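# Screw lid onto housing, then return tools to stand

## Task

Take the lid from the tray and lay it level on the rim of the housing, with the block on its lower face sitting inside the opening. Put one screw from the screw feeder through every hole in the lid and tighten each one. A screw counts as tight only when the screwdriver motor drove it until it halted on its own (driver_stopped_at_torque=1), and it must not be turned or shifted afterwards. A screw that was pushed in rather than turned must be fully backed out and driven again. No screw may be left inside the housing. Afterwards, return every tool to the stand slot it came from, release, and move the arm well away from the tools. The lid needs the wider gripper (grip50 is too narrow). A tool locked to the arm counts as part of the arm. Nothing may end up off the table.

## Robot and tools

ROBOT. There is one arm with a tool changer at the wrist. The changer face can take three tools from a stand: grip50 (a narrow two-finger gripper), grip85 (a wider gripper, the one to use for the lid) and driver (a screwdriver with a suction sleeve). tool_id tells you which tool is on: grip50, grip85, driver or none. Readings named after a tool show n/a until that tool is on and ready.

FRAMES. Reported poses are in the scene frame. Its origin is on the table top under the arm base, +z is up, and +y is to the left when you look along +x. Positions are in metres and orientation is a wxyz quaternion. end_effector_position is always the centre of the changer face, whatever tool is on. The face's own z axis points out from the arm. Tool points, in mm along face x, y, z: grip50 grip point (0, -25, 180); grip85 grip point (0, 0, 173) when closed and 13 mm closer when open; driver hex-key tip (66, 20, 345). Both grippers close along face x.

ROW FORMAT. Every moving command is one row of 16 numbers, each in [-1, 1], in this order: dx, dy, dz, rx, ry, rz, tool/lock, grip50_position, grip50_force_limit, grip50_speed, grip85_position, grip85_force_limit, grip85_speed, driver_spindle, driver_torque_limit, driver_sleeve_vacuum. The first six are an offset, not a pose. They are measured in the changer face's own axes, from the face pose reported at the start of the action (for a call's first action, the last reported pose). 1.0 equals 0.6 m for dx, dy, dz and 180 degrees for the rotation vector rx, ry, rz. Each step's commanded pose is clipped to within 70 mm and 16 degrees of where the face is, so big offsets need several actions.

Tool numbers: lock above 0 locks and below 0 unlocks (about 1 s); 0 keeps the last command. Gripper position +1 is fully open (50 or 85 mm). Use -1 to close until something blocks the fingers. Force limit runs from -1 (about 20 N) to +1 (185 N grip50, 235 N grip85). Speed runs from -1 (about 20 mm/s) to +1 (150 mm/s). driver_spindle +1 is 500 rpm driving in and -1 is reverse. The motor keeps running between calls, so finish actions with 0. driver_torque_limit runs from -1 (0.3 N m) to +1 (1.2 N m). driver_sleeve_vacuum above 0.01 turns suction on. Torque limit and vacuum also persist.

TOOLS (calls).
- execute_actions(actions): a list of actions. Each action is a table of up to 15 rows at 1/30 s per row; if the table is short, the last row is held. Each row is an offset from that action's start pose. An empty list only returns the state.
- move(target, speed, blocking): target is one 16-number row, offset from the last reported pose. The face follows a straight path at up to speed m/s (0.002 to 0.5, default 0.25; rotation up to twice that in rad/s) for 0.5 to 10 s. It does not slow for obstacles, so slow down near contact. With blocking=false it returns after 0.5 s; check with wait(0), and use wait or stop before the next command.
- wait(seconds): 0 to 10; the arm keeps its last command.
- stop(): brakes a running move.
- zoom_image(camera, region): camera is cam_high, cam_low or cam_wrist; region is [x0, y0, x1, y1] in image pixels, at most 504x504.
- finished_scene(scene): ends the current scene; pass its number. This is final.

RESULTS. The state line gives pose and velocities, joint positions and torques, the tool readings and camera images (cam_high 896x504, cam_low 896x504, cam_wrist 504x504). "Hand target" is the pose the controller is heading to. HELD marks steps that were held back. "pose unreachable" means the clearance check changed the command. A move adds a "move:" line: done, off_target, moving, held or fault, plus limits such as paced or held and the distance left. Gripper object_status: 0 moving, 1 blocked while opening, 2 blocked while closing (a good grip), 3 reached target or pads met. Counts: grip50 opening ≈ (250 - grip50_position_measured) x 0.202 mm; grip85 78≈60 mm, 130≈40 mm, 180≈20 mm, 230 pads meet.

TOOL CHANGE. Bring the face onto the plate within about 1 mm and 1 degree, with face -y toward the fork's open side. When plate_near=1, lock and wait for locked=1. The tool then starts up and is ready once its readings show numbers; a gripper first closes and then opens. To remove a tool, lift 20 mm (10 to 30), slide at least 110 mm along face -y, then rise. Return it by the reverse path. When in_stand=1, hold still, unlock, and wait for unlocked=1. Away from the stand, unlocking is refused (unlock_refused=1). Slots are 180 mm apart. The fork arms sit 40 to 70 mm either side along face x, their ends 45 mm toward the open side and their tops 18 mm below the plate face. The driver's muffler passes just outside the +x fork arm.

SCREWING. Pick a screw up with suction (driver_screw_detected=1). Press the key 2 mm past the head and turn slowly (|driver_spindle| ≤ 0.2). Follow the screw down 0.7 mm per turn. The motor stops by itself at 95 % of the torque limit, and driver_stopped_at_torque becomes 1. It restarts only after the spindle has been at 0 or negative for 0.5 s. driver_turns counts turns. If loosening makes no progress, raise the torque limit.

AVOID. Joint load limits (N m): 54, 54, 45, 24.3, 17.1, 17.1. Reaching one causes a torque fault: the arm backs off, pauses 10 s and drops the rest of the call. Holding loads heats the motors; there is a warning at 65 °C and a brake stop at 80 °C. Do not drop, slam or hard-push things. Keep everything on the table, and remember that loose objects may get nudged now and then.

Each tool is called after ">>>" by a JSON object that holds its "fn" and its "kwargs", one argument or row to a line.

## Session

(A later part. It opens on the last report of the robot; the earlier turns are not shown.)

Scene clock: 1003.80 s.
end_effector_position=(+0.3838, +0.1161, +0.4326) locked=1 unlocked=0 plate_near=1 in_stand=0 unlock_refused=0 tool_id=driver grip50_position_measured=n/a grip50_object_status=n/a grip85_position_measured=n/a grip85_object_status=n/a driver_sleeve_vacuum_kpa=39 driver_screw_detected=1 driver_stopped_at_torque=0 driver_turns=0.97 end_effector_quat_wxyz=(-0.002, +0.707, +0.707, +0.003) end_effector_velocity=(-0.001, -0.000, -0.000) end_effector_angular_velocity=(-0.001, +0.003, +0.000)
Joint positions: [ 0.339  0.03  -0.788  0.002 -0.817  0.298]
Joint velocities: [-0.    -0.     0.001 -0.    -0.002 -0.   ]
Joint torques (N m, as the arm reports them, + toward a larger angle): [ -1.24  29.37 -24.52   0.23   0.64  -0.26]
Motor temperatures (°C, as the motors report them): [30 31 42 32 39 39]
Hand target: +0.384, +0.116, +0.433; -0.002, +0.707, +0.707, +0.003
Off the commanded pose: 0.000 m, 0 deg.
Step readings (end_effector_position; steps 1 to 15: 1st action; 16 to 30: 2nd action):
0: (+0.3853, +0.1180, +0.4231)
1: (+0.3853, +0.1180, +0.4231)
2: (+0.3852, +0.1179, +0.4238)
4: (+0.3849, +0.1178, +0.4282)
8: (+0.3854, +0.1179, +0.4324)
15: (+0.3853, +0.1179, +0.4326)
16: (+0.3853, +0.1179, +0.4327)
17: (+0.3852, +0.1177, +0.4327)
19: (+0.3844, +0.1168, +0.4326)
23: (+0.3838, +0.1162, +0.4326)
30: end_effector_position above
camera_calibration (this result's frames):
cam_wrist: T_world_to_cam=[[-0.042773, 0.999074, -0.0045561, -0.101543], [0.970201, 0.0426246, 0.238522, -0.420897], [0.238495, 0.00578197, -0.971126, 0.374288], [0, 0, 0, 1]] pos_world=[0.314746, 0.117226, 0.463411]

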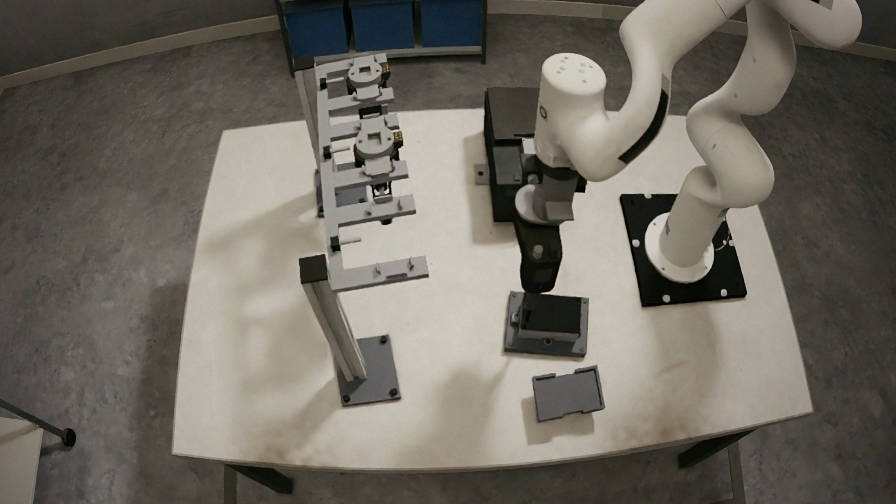

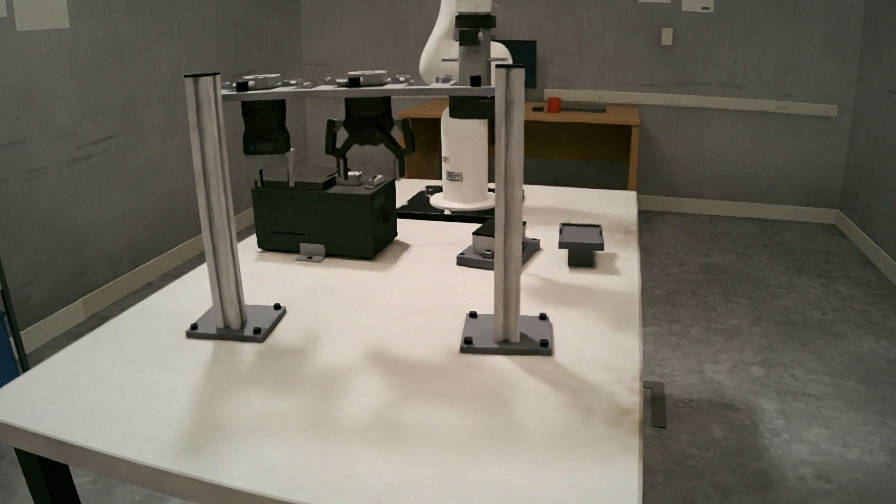

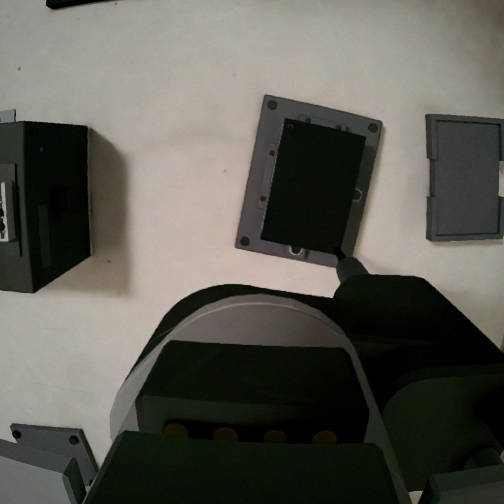

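>>> {"fn": "execute_actions", "kwargs": {
  "actions": [
    [[-0.002,0.0008,0,0,0,0,0,1,0,0,1,0,0,0,-0.3,1]],
    [[0,0,0.005,0,0,0,0,1,0,0,1,0,0,0,-0.3,1]]
  ]
}}

>>> {"fn": "zoom_image", "kwargs": {
  "camera": "cam_wrist",
  "region": [320, 230, 350, 260]
}}

Scene clock: 1016.83 s.
end_effector_position=(+0.3843, +0.1150, +0.4296) locked=1 unlocked=0 plate_near=1 in_stand=0 unlock_refused=0 tool_id=driver grip50_position_measured=n/a grip50_object_status=n/a grip85_position_measured=n/a grip85_object_status=n/a driver_sleeve_vacuum_kpa=39 driver_screw_detected=1 driver_stopped_at_torque=0 driver_turns=0.97 end_effector_quat_wxyz=(-0.002, +0.707, +0.707, +0.003) end_effector_velocity=(-0.001, -0.001, -0.000) end_effector_angular_velocity=(-0.000, +0.002, -0.001)
Joint positions: [ 0.336  0.026 -0.785  0.002 -0.81   0.295]
Joint velocities: [-0.001  0.     0.001  0.    -0.001 -0.   ]
Joint torques (N m, as the arm reports them, + toward a larger angle): [ -2.4   29.43 -25.17   1.06   0.66  -0.26]
Motor temperatures (°C, as the motors report them): [30 31 42 32 39 39]
Hand target: +0.384, +0.115, +0.430; -0.002, +0.707, +0.707, +0.003
Off the commanded pose: 0.000 m, 0 deg.
Step readings (end_effector_position; steps 1 to 15: 1st action; 16 to 30: 2nd action):
0: (+0.3838, +0.1161, +0.4326)
1: (+0.3838, +0.1161, +0.4326)
2: (+0.3839, +0.1160, +0.4326)
4: (+0.3841, +0.1154, +0.4326)
8: (+0.3843, +0.1150, +0.4326)
15: (+0.3843, +0.1149, +0.4326)
16: (+0.3843, +0.1149, +0.4326)
17: (+0.3843, +0.1150, +0.4323)
19: (+0.3844, +0.1150, +0.4308)
23: (+0.3842, +0.1149, +0.4296)
30: end_effector_position above
camera_calibration (this result's frames):
cam_wrist: T_world_to_cam=[[-0.0427683, 0.999075, -0.00455195, -0.100365], [0.970188, 0.0426187, 0.238579, -0.420628], [0.238552, 0.00578735, -0.971113, 0.371255], [0, 0, 0, 1]] pos_world=[0.315232, 0.11605, 0.460427]

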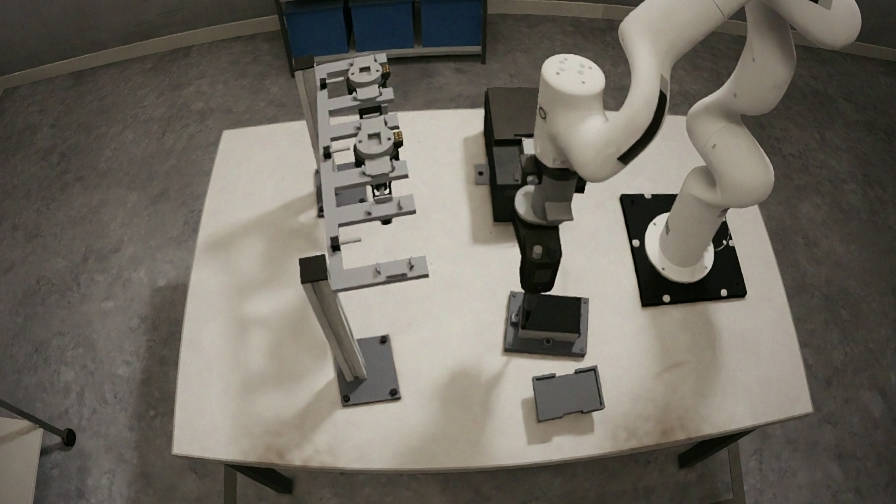

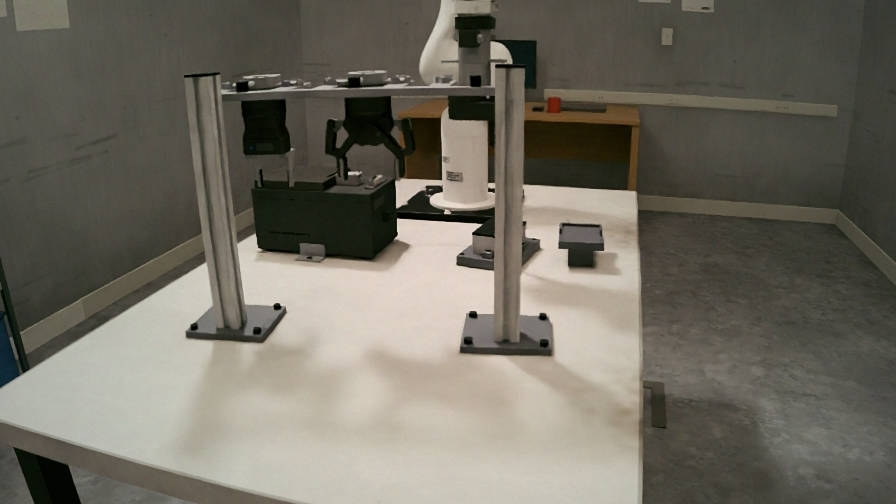

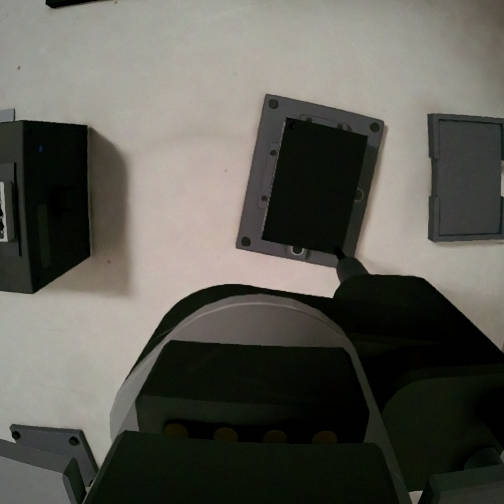

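Region (320, 230, 350, 260) of cam_wrist's 504x504 image, scaled by 16.800, with more detail than that image has.

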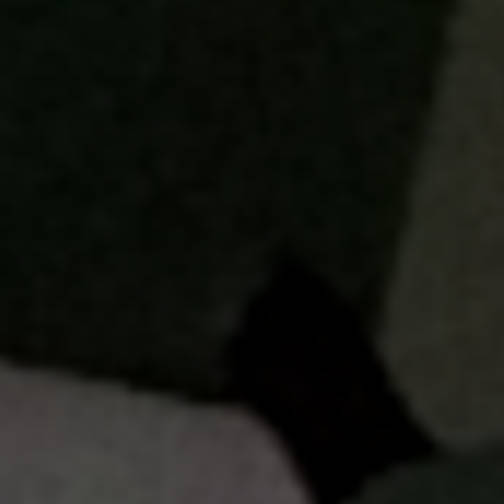

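>>> {"fn": "execute_actions", "kwargs": {
  "actions": [
    [[0,0,0.004,0,0,0,0,1,0,0,1,0,0,0,-0.3,1]],
    [[0,0,0.004,0,0,0,0,1,0,0,1,0,0,0,-0.3,1]]
  ]
}}

>>> {"fn": "zoom_image", "kwargs": {
  "camera": "cam_wrist",
  "region": [310, 220, 360, 270]
}}

Scene clock: 1022.50 s.
end_effector_position=(+0.3843, +0.1150, +0.4249) locked=1 unlocked=0 plate_near=1 in_stand=0 unlock_refused=0 tool_id=driver grip50_position_measured=n/a grip50_object_status=n/a grip85_position_measured=n/a grip85_object_status=n/a driver_sleeve_vacuum_kpa=39 driver_screw_detected=1 driver_stopped_at_torque=0 driver_turns=0.97 end_effector_quat_wxyz=(-0.002, +0.707, +0.707, +0.003) end_effector_velocity=(-0.000, -0.000, +0.000) end_effector_angular_velocity=(-0.001, -0.000, -0.000)
Joint positions: [ 0.336  0.02  -0.779  0.002 -0.798  0.295]
Joint velocities: [-0.     0.001  0.    -0.001 -0.001  0.001]
Joint torques (N m, as the arm reports them, + toward a larger angle): [ -0.33  30.76 -24.84   0.49   0.64  -0.28]
Motor temperatures (°C, as the motors report them): [30 31 42 32 39 39]
Hand target: +0.384, +0.115, +0.425; -0.002, +0.707, +0.707, +0.003
Off the commanded pose: 0.000 m, 0 deg.
Step readings (end_effector_position; steps 1 to 15: 1st action; 16 to 30: 2nd action):
0: (+0.3843, +0.1150, +0.4296)
1: (+0.3843, +0.1150, +0.4296)
2: (+0.3843, +0.1150, +0.4294)
4: (+0.3843, +0.1150, +0.4282)
8: (+0.3842, +0.1149, +0.4273)
15: (+0.3843, +0.1150, +0.4273)
16: (+0.3843, +0.1150, +0.4272)
17: (+0.3843, +0.1150, +0.4270)
19: (+0.3844, +0.1150, +0.4258)
23: (+0.3843, +0.1150, +0.4249)
30: end_effector_position above
camera_calibration (this result's frames):
cam_wrist: T_world_to_cam=[[-0.0427515, 0.999075, -0.00454146, -0.100429], [0.970167, 0.0425994, 0.238666, -0.419541], [0.238639, 0.00579736, -0.971091, 0.366587], [0, 0, 0, 1]] pos_world=[0.315249, 0.116083, 0.455663]

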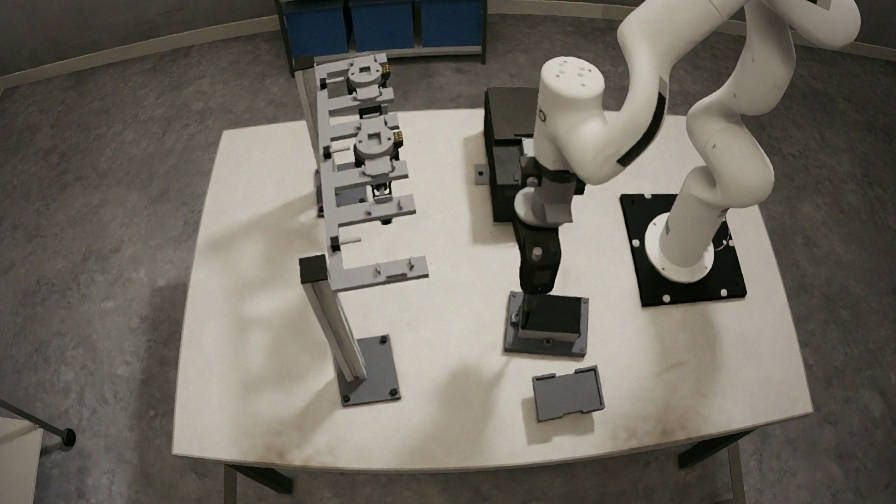

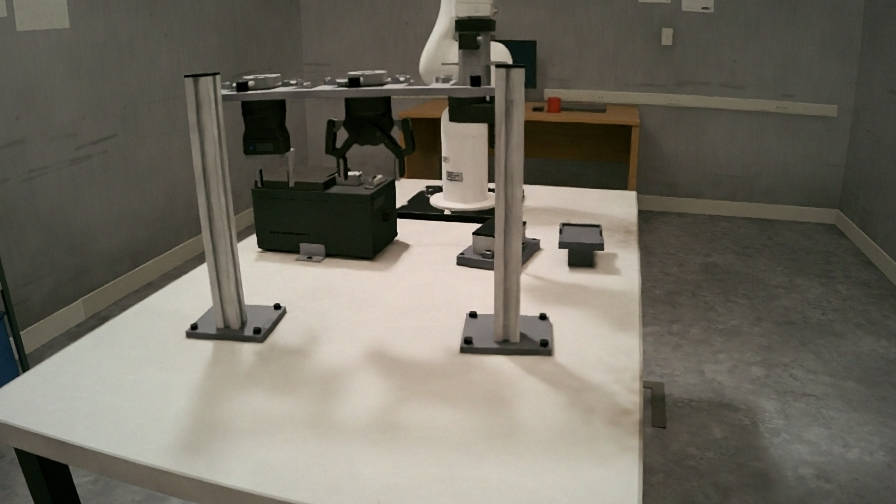

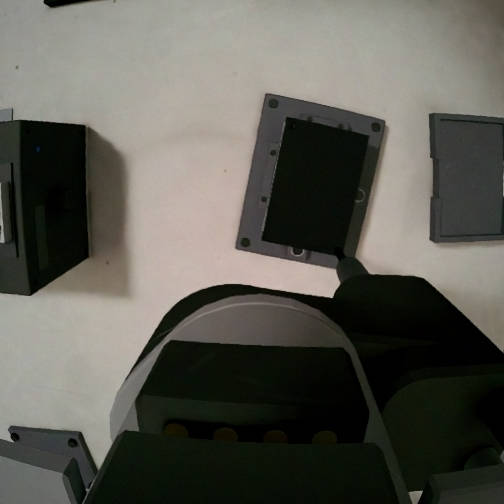

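Region (310, 220, 360, 270) of cam_wrist's 504x504 image, scaled by 10.080, with more detail than that image has.

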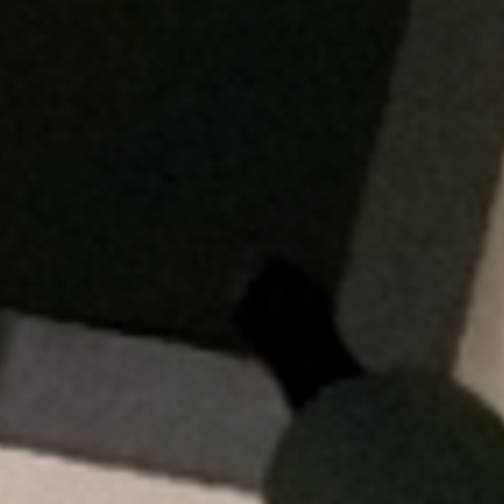

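>>> {"fn": "execute_actions", "kwargs": {
  "actions": [
    [[0,0,0.003,0,0,0,0,1,0,0,1,0,0,0,-0.3,1]],
    [[0,0,0.002,0,0,0,0,1,0,0,1,0,0,0,-0.3,1]]
  ]
}}

>>> {"fn": "zoom_image", "kwargs": {
  "camera": "cam_wrist",
  "region": [310, 220, 360, 270]
}}

Scene clock: 1031.13 s.
end_effector_position=(+0.3844, +0.1150, +0.4220) locked=1 unlocked=0 plate_near=1 in_stand=0 unlock_refused=0 tool_id=driver grip50_position_measured=n/a grip50_object_status=n/a grip85_position_measured=n/a grip85_object_status=n/a driver_sleeve_vacuum_kpa=39 driver_screw_detected=1 driver_stopped_at_torque=0 driver_turns=0.97 end_effector_quat_wxyz=(-0.002, +0.707, +0.707, +0.003) end_effector_velocity=(-0.000, +0.000, -0.000) end_effector_angular_velocity=(-0.001, +0.001, +0.001)
Joint positions: [ 0.336  0.017 -0.775  0.002 -0.791  0.295]
Joint velocities: [ 0.001 -0.     0.    -0.001 -0.001  0.   ]
Joint torques (N m, as the arm reports them, + toward a larger angle): [ -1.27  27.99 -23.34   0.25   0.61  -0.23]
Motor temperatures (°C, as the motors report them): [30 31 42 32 39 39]
Hand target: +0.384, +0.115, +0.422; -0.002, +0.707, +0.707, +0.003
Off the commanded pose: 0.000 m, 0 deg.
Step readings (end_effector_position; steps 1 to 15: 1st action; 16 to 30: 2nd action):
0: (+0.3843, +0.1150, +0.4249)
1: (+0.3843, +0.1150, +0.4249)
2: (+0.3843, +0.1150, +0.4247)
4: (+0.3844, +0.1150, +0.4239)
8: (+0.3844, +0.1150, +0.4233)
15: (+0.3844, +0.1150, +0.4232)
16: (+0.3844, +0.1150, +0.4231)
17: (+0.3844, +0.1150, +0.4230)
19: (+0.3844, +0.1150, +0.4224)
23: (+0.3844, +0.1150, +0.4220)
30: end_effector_position above
camera_calibration (this result's frames):
cam_wrist: T_world_to_cam=[[-0.0427267, 0.999077, -0.00445471, -0.100522], [0.970093, 0.0425527, 0.238975, -0.419008], [0.238944, 0.00588914, -0.971015, 0.363601], [0, 0, 0, 1]] pos_world=[0.315301, 0.116118, 0.452747]

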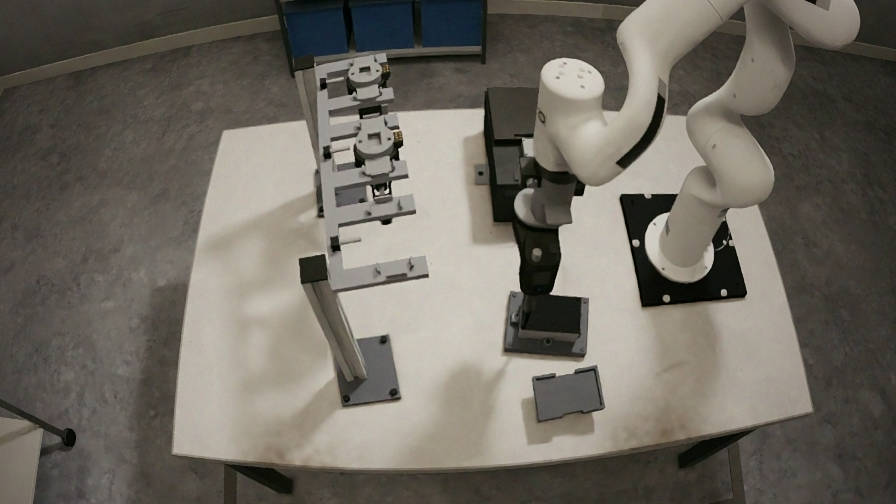

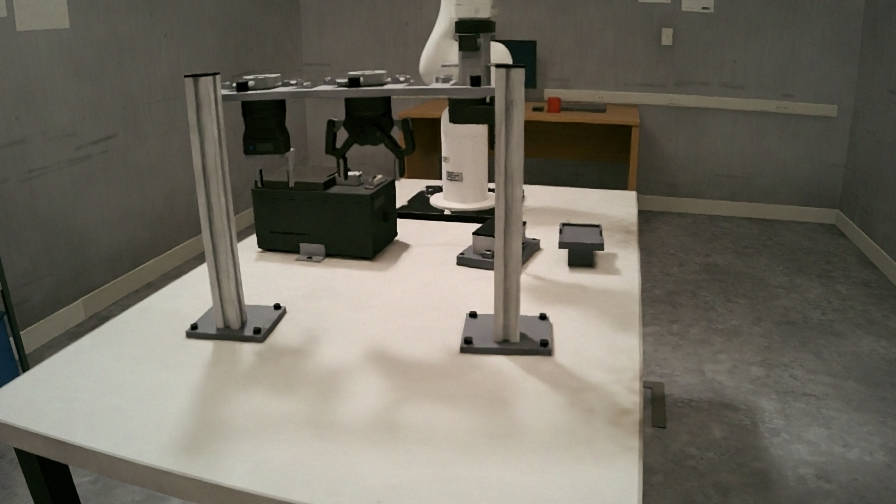

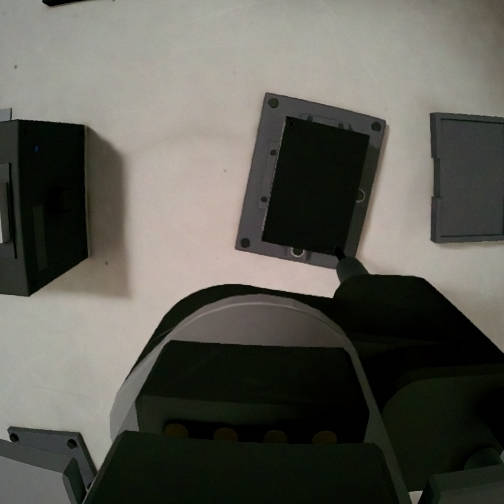

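Region (310, 220, 360, 270) of cam_wrist's 504x504 image, scaled by 10.080, with more detail than that image has.

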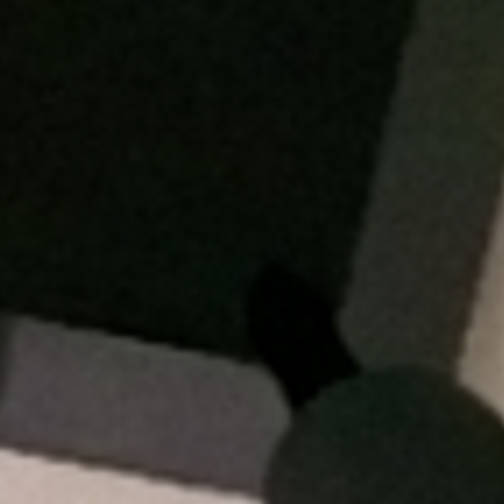

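>>> {"fn": "execute_actions", "kwargs": {
  "actions": [
    [[0,0,0.001,0,0,0,0,1,0,0,1,0,0,0.2,-0.3,1]],
    [[0,0,0.001,0,0,0,0,1,0,0,1,0,0,0.2,-0.3,1]],
    [[0,0,0.001,0,0,0,0,1,0,0,1,0,0,0.2,-0.3,1]],
    [[0,0,0.001,0,0,0,0,1,0,0,1,0,0,0.2,-0.3,1]],
    [[0,0,0.001,0,0,0,0,1,0,0,1,0,0,0.2,-0.3,1]],
    [[0,0,0.001,0,0,0,0,1,0,0,1,0,0,0.2,-0.3,1]],
    [[0,0,0.001,0,0,0,0,1,0,0,1,0,0,0.2,-0.3,1]],
    [[0,0,0.001,0,0,0,0,1,0,0,1,0,0,0.2,-0.3,1]],
    [[0,0,0.001,0,0,0,0,1,0,0,1,0,0,0.2,-0.3,1]],
    [[0,0,0,0,0,0,0,1,0,0,1,0,0,0.2,-0.3,1]]
  ]
}}

Scene clock: 1054.20 s.
end_effector_position=(+0.3845, +0.1151, +0.4167) locked=1 unlocked=0 plate_near=1 in_stand=0 unlock_refused=0 tool_id=driver grip50_position_measured=n/a grip50_object_status=n/a grip85_position_measured=n/a grip85_object_status=n/a driver_sleeve_vacuum_kpa=40 driver_screw_detected=1 driver_stopped_at_torque=0 driver_turns=9.25 end_effector_quat_wxyz=(-0.002, +0.707, +0.707, +0.003) end_effector_velocity=(-0.000, +0.000, -0.000) end_effector_angular_velocity=(+0.000, +0.000, -0.000)
Joint positions: [ 0.336  0.01  -0.769  0.002 -0.777  0.295]
Joint velocities: [-0.    -0.     0.     0.001 -0.    -0.   ]
Joint torques (N m, as the arm reports them, + toward a larger angle): [ -1.85  26.41 -22.14   0.35  -0.39  -0.31]
Motor temperatures (°C, as the motors report them): [30 31 42 32 39 39]
Hand target: +0.384, +0.115, +0.417; -0.002, +0.707, +0.707, +0.003
Off the commanded pose: 0.000 m, 0 deg.
Step readings (end_effector_position; steps 1 to 15: 1st action; 16 to 30: 2nd action; 31 to 45: 3rd action; 46 to 60: 4th action; 61 to 75: 5th action; 76 to 90: 6th action; 91 to 105: 7th action; 106 to 120: 8th action; 121 to 135: 9th action; 136 to 150: 10th action):
0: (+0.3844, +0.1150, +0.4220)
1: (+0.3844, +0.1150, +0.4220)
2: (+0.3845, +0.1150, +0.4219)
4: (+0.3846, +0.1151, +0.4217)
8: (+0.3845, +0.1151, +0.4215)
15: (+0.3844, +0.1150, +0.4214)
16: (+0.3844, +0.1150, +0.4214)
17: (+0.3844, +0.1150, +0.4213)
19: (+0.3844, +0.1150, +0.4211)
23: (+0.3844, +0.1150, +0.4208)
30: (+0.3844, +0.1150, +0.4208)
31: (+0.3844, +0.1150, +0.4208)
32: (+0.3844, +0.1150, +0.4208)
34: (+0.3844, +0.1151, +0.4205)
38: (+0.3844, +0.1151, +0.4203)
45: (+0.3844, +0.1151, +0.4202)
46: (+0.3844, +0.1150, +0.4202)
47: (+0.3844, +0.1151, +0.4202)
49: (+0.3845, +0.1151, +0.4199)
53: (+0.3844, +0.1151, +0.4197)
60: (+0.3844, +0.1151, +0.4196)
61: (+0.3844, +0.1151, +0.4196)
62: (+0.3845, +0.1151, +0.4196)
64: (+0.3845, +0.1151, +0.4193)
68: (+0.3845, +0.1151, +0.4191)
75: (+0.3845, +0.1151, +0.4191)
76: (+0.3845, +0.1151, +0.4191)
77: (+0.3845, +0.1151, +0.4190)
79: (+0.3845, +0.1151, +0.4187)
83: (+0.3845, +0.1151, +0.4185)
90: (+0.3845, +0.1151, +0.4185)
91: (+0.3845, +0.1151, +0.4185)
92: (+0.3845, +0.1151, +0.4184)
94: (+0.3845, +0.1151, +0.4181)
98: (+0.3845, +0.1151, +0.4179)
105: (+0.3845, +0.1151, +0.4179)
106: (+0.3845, +0.1151, +0.4179)
107: (+0.3845, +0.1151, +0.4178)
109: (+0.3845, +0.1151, +0.4175)
113: (+0.3845, +0.1151, +0.4173)
120: (+0.3845, +0.1151, +0.4173)
121: (+0.3845, +0.1151, +0.4173)
122: (+0.3845, +0.1151, +0.4172)
124: (+0.3845, +0.1151, +0.4169)
128: (+0.3845, +0.1151, +0.4167)
135: (+0.3845, +0.1151, +0.4167)
136: (+0.3845, +0.1151, +0.4167)
137: (+0.3845, +0.1151, +0.4167)
139: (+0.3845, +0.1151, +0.4167)
143: (+0.3845, +0.1151, +0.4167)
150: end_effector_position above
camera_calibration (this result's frames):
cam_wrist: T_world_to_cam=[[-0.0426683, 0.99908, -0.0043284, -0.100676], [0.969972, 0.0424627, 0.239482, -0.418006], [0.239446, 0.00601988, -0.970891, 0.358198], [0, 0, 0, 1]] pos_world=[0.31539, 0.116176, 0.44744]

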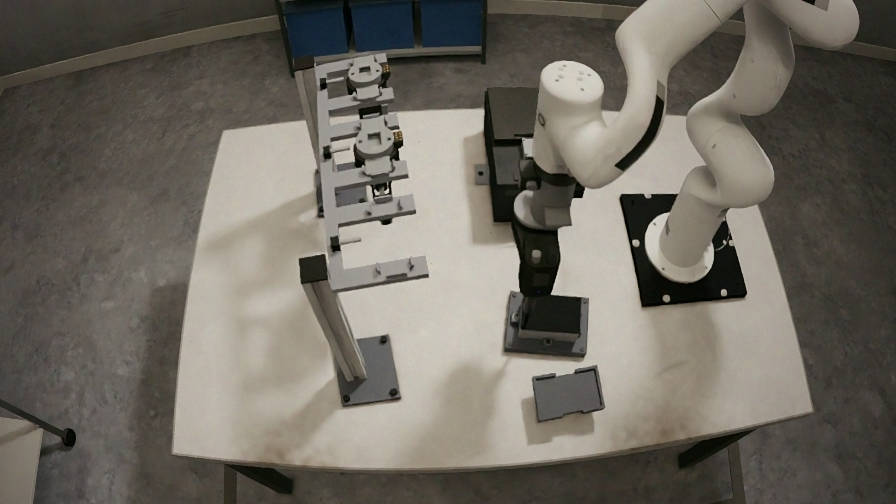

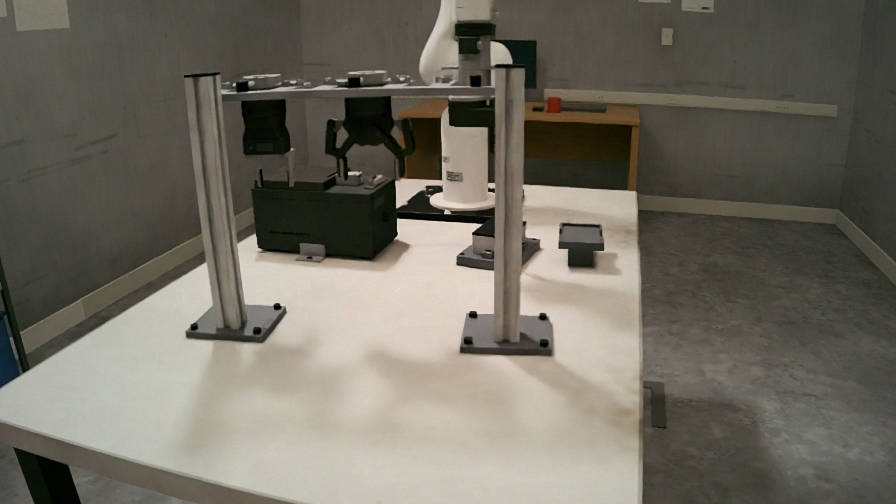

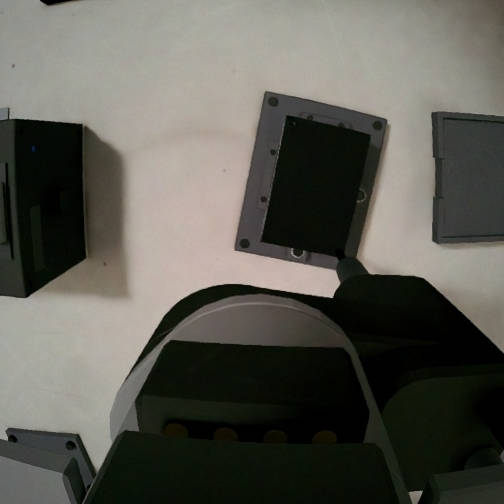

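>>> {"fn": "execute_actions", "kwargs": {
  "actions": [
    [[0,0,0,0,0,0,0,1,0,0,1,0,0,0,-0.3,1]]
  ]
}}

>>> {"fn": "zoom_image", "kwargs": {
  "camera": "cam_wrist",
  "region": [310, 220, 360, 270]
}}

Scene clock: 1062.33 s.
end_effector_position=(+0.3845, +0.1151, +0.4167) locked=1 unlocked=0 plate_near=1 in_stand=0 unlock_refused=0 tool_id=driver grip50_position_measured=n/a grip50_object_status=n/a grip85_position_measured=n/a grip85_object_status=n/a driver_sleeve_vacuum_kpa=40 driver_screw_detected=1 driver_stopped_at_torque=0 driver_turns=21.97 end_effector_quat_wxyz=(-0.002, +0.707, +0.707, +0.003) end_effector_velocity=(+0.000, +0.000, +0.000) end_effector_angular_velocity=(+0.000, -0.000, -0.001)
Joint positions: [ 0.336  0.01  -0.769  0.002 -0.777  0.295]
Joint velocities: [-0.     0.    -0.001  0.    -0.     0.001]
Joint torques (N m, as the arm reports them, + toward a larger angle): [ -1.56  25.6  -21.71   0.07  -0.27  -0.39]
Motor temperatures (°C, as the motors report them): [30 31 42 32 39 39]
Hand target: +0.384, +0.115, +0.417; -0.002, +0.707, +0.707, +0.003
Off the commanded pose: 0.000 m, 0 deg.
Step readings (end_effector_position):
0: (+0.3845, +0.1151, +0.4167)
1: (+0.3845, +0.1151, +0.4167)
2: (+0.3845, +0.1151, +0.4167)
4: (+0.3845, +0.1151, +0.4167)
8: (+0.3845, +0.1151, +0.4167)
15: end_effector_position above
camera_calibration (this result's frames):
cam_wrist: T_world_to_cam=[[-0.0426676, 0.99908, -0.00432895, -0.100676], [0.969972, 0.0424621, 0.23948, -0.418005], [0.239443, 0.00601907, -0.970892, 0.358199], [0, 0, 0, 1]] pos_world=[0.31539, 0.116176, 0.44744]

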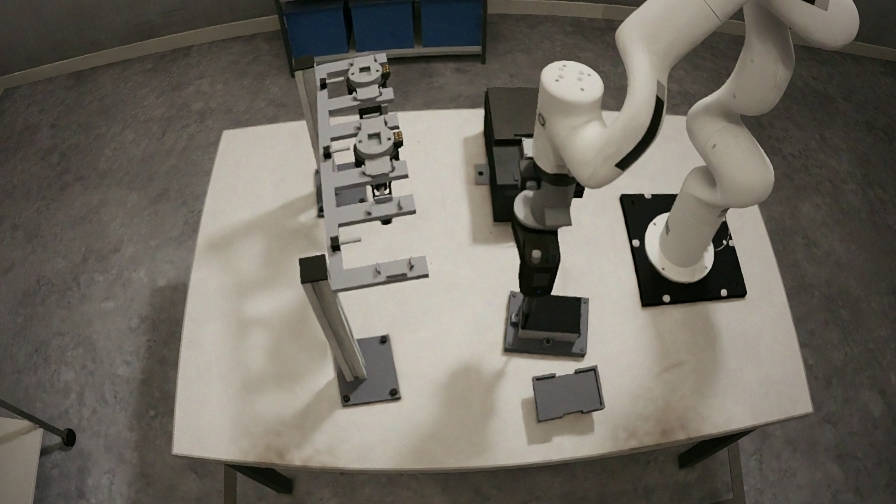

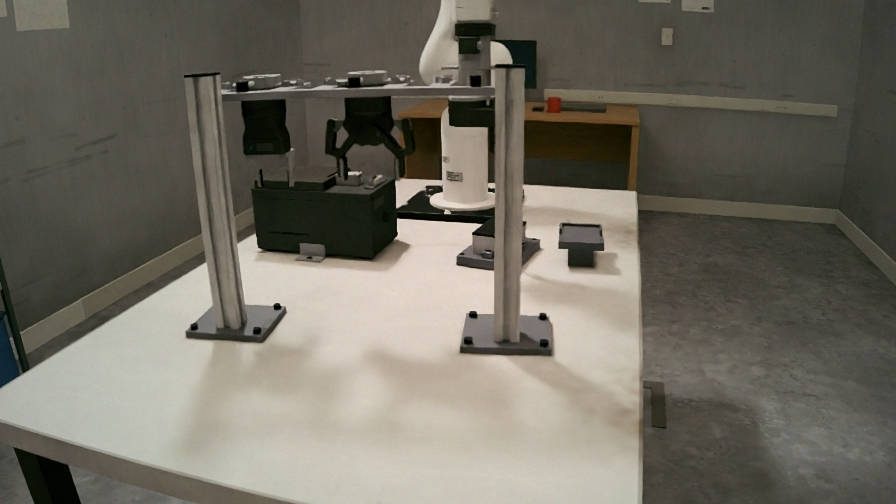

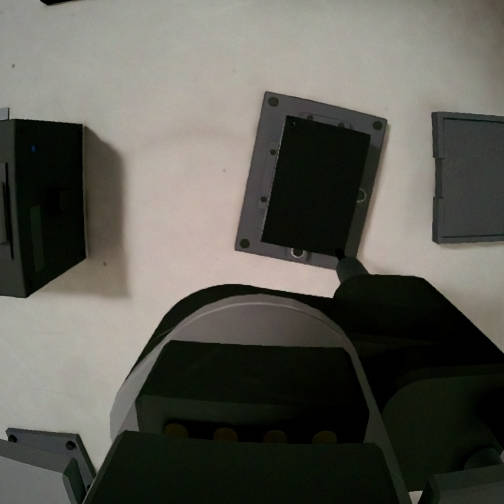

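Region (310, 220, 360, 270) of cam_wrist's 504x504 image, scaled by 10.080, with more detail than that image has.

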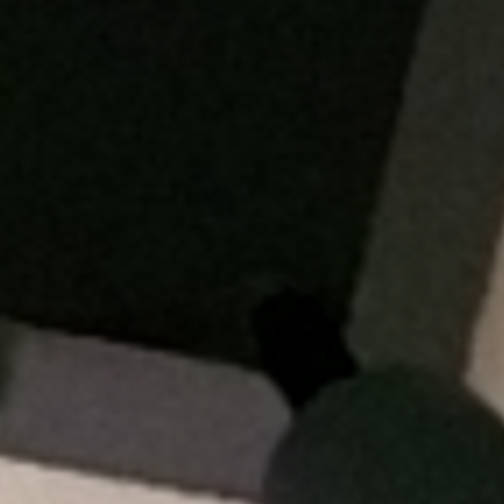

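>>> {"fn": "execute_actions", "kwargs": {
  "actions": [
    [[-0.0008,0,-0.004,0,0,0,0,1,0,0,1,0,0,0.15,-0.3,1]],
    [[0,0,0,0,0,0,0,1,0,0,1,0,0,0.15,-0.3,1]],
    [[0,0,0,0,0,0,0,1,0,0,1,0,0,0.15,-0.3,1]]
  ]
}}

Scene clock: 1119.37 s.
end_effector_position=(+0.3844, +0.1146, +0.4191) locked=1 unlocked=0 plate_near=1 in_stand=0 unlock_refused=0 tool_id=driver grip50_position_measured=n/a grip50_object_status=n/a grip85_position_measured=n/a grip85_object_status=n/a driver_sleeve_vacuum_kpa=40 driver_screw_detected=1 driver_stopped_at_torque=0 driver_turns=23.81 end_effector_quat_wxyz=(-0.002, +0.707, +0.707, +0.003) end_effector_velocity=(+0.000, -0.000, -0.000) end_effector_angular_velocity=(-0.000, +0.000, -0.001)
Joint positions: [ 0.334  0.013 -0.771  0.002 -0.783  0.294]
Joint velocities: [-0.001 -0.     0.    -0.     0.     0.   ]
Joint torques (N m, as the arm reports them, + toward a larger angle): [ -0.73  26.05 -21.76   0.6   -0.25  -0.22]
Motor temperatures (°C, as the motors report them): [30 31 41 32 39 39]
Hand target: +0.384, +0.115, +0.419; -0.002, +0.707, +0.707, +0.003
Off the commanded pose: 0.000 m, 0 deg.
Step readings (end_effector_position; steps 1 to 15: 1st action; 16 to 30: 2nd action; 31 to 45: 3rd action):
0: (+0.3845, +0.1151, +0.4167)
1: (+0.3845, +0.1151, +0.4167)
2: (+0.3845, +0.1150, +0.4170)
4: (+0.3844, +0.1148, +0.4181)
8: (+0.3845, +0.1146, +0.4190)
15: (+0.3844, +0.1146, +0.4191)
16: (+0.3845, +0.1146, +0.4191)
17: (+0.3845, +0.1146, +0.4191)
19: (+0.3844, +0.1146, +0.4191)
23: (+0.3844, +0.1146, +0.4190)
30: (+0.3844, +0.1146, +0.4191)
31: (+0.3844, +0.1146, +0.4191)
32: (+0.3844, +0.1146, +0.4191)
34: (+0.3844, +0.1146, +0.4191)
38: (+0.3844, +0.1146, +0.4191)
45: end_effector_position above
camera_calibration (this result's frames):
cam_wrist: T_world_to_cam=[[-0.0426924, 0.999079, -0.00438184, -0.100132], [0.970021, 0.0425002, 0.239277, -0.41844], [0.239243, 0.00596483, -0.970941, 0.36059], [0, 0, 0, 1]] pos_world=[0.315352, 0.115672, 0.449796]

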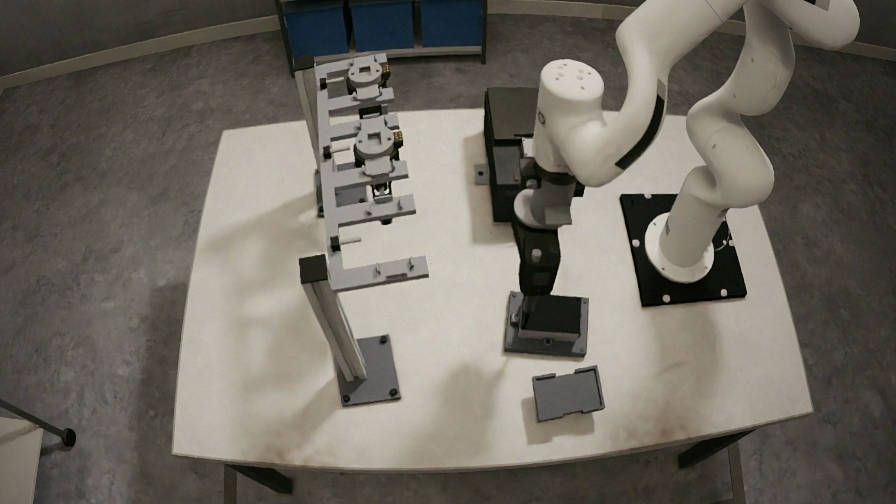

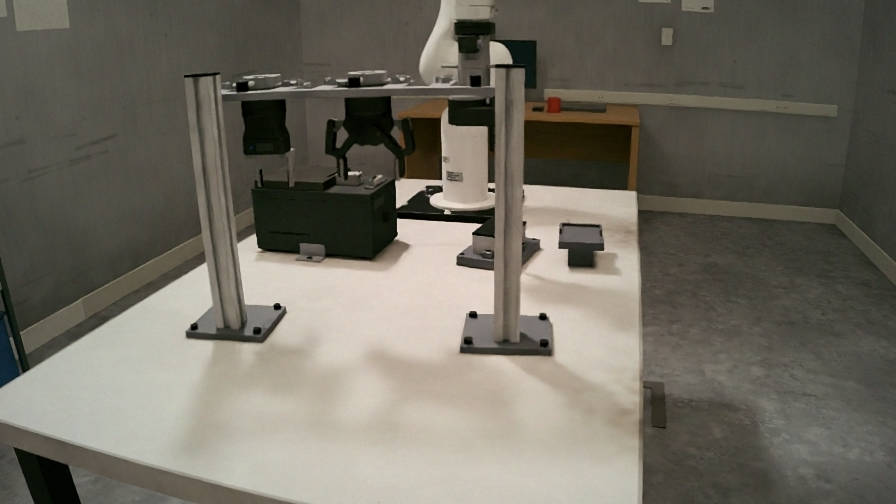

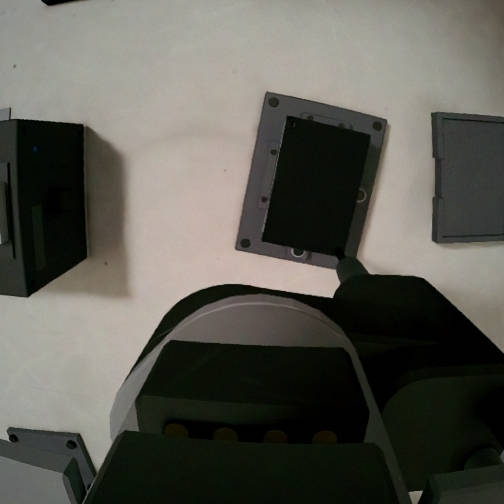

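>>> {"fn": "execute_actions", "kwargs": {
  "actions": [
    [[0,-0.0009,0,0,0,0,0,1,0,0,1,0,0,0.2,-0.3,1]],
    [[0,0,0,0,0,0,0,1,0,0,1,0,0,0.2,-0.3,1]],
    [[0,0,0,0,0,0,0,1,0,0,1,0,0,0,-0.3,1]]
  ]
}}

>>> {"fn": "zoom_image", "kwargs": {
  "camera": "cam_wrist",
  "region": [310, 220, 360, 270]
}}

Scene clock: 1130.10 s.
end_effector_position=(+0.3839, +0.1146, +0.4191) locked=1 unlocked=0 plate_near=1 in_stand=0 unlock_refused=0 tool_id=driver grip50_position_measured=n/a grip50_object_status=n/a grip85_position_measured=n/a grip85_object_status=n/a driver_sleeve_vacuum_kpa=40 driver_screw_detected=1 driver_stopped_at_torque=0 driver_turns=37.02 end_effector_quat_wxyz=(-0.002, +0.707, +0.707, +0.003) end_effector_velocity=(+0.000, +0.000, -0.000) end_effector_angular_velocity=(+0.000, +0.000, +0.001)
Joint positions: [ 0.335  0.015 -0.77   0.002 -0.783  0.294]
Joint velocities: [-0.    -0.001 -0.     0.     0.    -0.001]
Joint torques (N m, as the arm reports them, + toward a larger angle): [ -0.73  25.92 -22.22   0.22  -0.12  -0.37]
Motor temperatures (°C, as the motors report them): [30 31 41 32 39 39]
Hand target: +0.384, +0.115, +0.419; -0.002, +0.707, +0.707, +0.003
Off the commanded pose: 0.000 m, 0 deg.
Step readings (end_effector_position; steps 1 to 15: 1st action; 16 to 30: 2nd action; 31 to 45: 3rd action):
0: (+0.3844, +0.1146, +0.4191)
1: (+0.3844, +0.1146, +0.4191)
2: (+0.3844, +0.1146, +0.4191)
4: (+0.3841, +0.1146, +0.4191)
8: (+0.3839, +0.1146, +0.4191)
15: (+0.3839, +0.1146, +0.4191)
16: (+0.3839, +0.1146, +0.4191)
17: (+0.3839, +0.1146, +0.4191)
19: (+0.3839, +0.1146, +0.4191)
23: (+0.3839, +0.1146, +0.4191)
30: (+0.3839, +0.1146, +0.4191)
31: (+0.3839, +0.1146, +0.4191)
32: (+0.3839, +0.1146, +0.4191)
34: (+0.3839, +0.1146, +0.4191)
38: (+0.3839, +0.1146, +0.4191)
45: end_effector_position above
camera_calibration (this result's frames):
cam_wrist: T_world_to_cam=[[-0.0426951, 0.999079, -0.00438627, -0.100153], [0.970028, 0.042504, 0.239248, -0.417903], [0.239214, 0.00595992, -0.970948, 0.360731], [0, 0, 0, 1]] pos_world=[0.31481, 0.115673, 0.449795]

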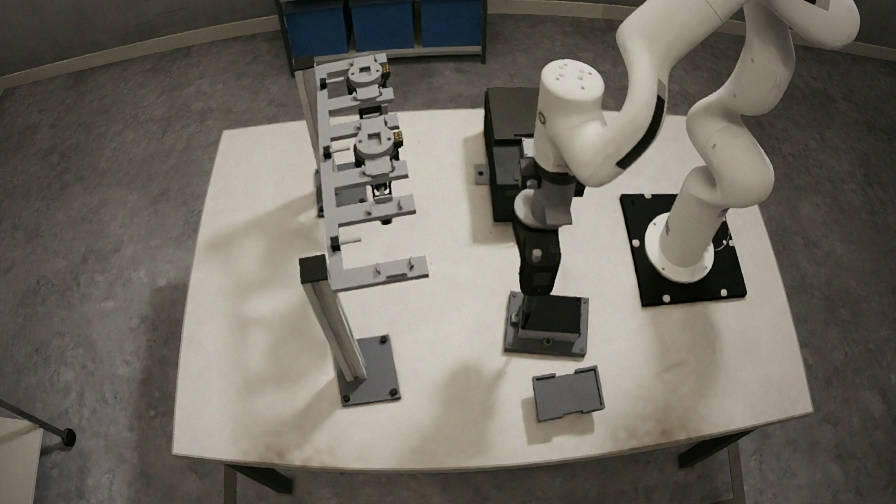

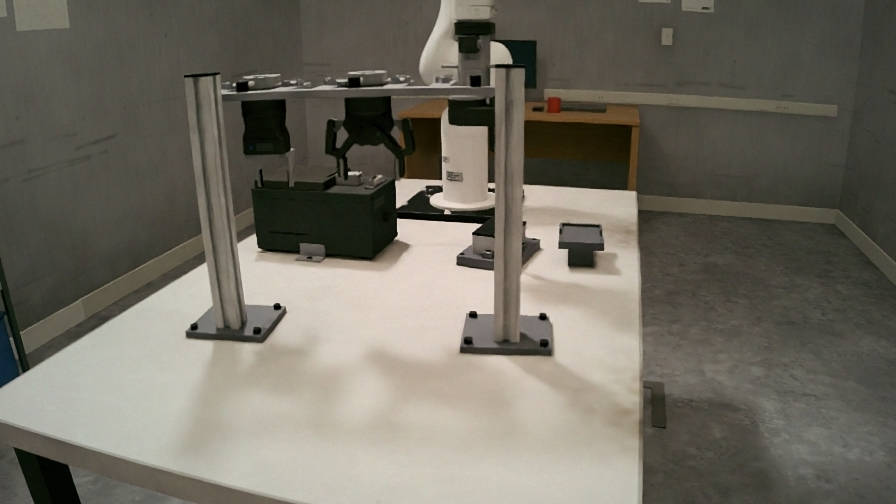

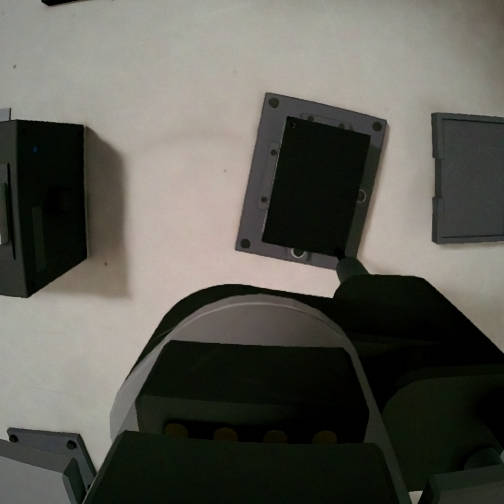

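Region (310, 220, 360, 270) of cam_wrist's 504x504 image, scaled by 10.080, with more detail than that image has.

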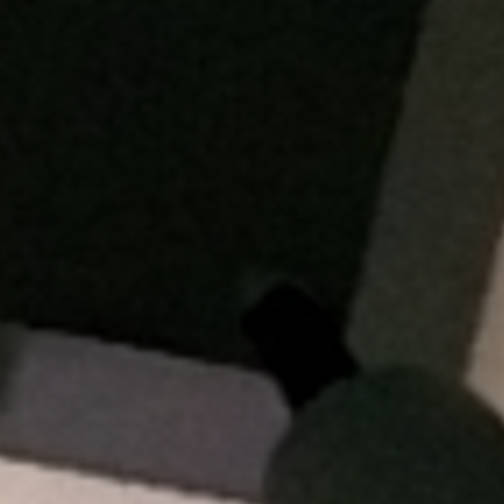

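>>> {"fn": "zoom_image", "kwargs": {
  "camera": "cam_wrist",
  "region": [230, 85, 400, 275]
}}

>>> {"fn": "zoom_image", "kwargs": {
  "camera": "cam_high",
  "region": [495, 285, 600, 365]
}}

Region (230, 85, 400, 275) of cam_wrist's 504x504 image, scaled by 2.653, with more detail than that image has; it fills the left 451 columns of this view, and the rest is white.

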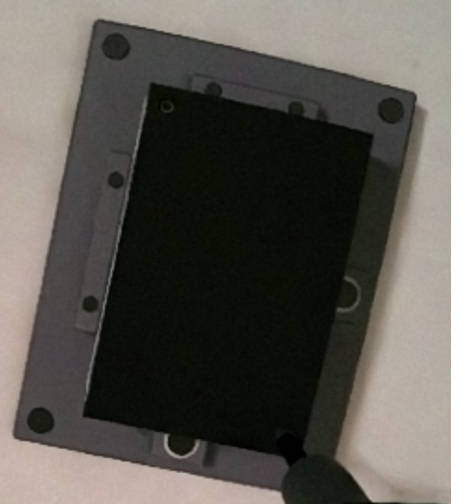

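Region (495, 285, 600, 365) of cam_high's 896x504 image, scaled by 4.800, with more detail than that image has; it fills the top 384 rows of this view, and the rest is white.

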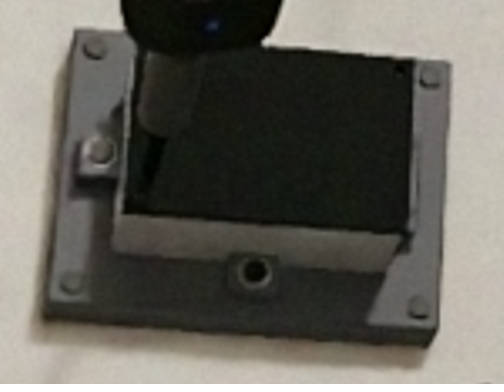

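>>> {"fn": "zoom_image", "kwargs": {
  "camera": "cam_wrist",
  "region": [280, 112, 310, 142]
}}

Region (280, 112, 310, 142) of cam_wrist's 504x504 image, scaled by 16.800, with more detail than that image has.

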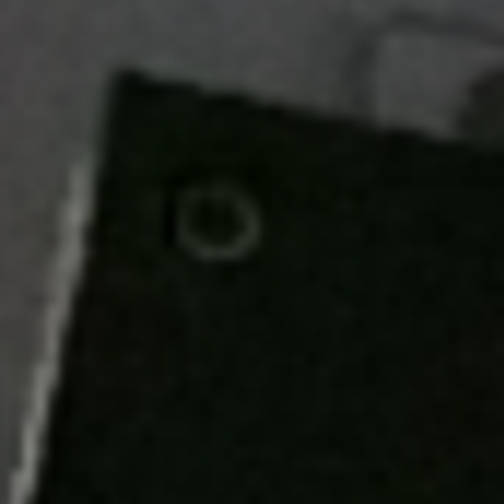

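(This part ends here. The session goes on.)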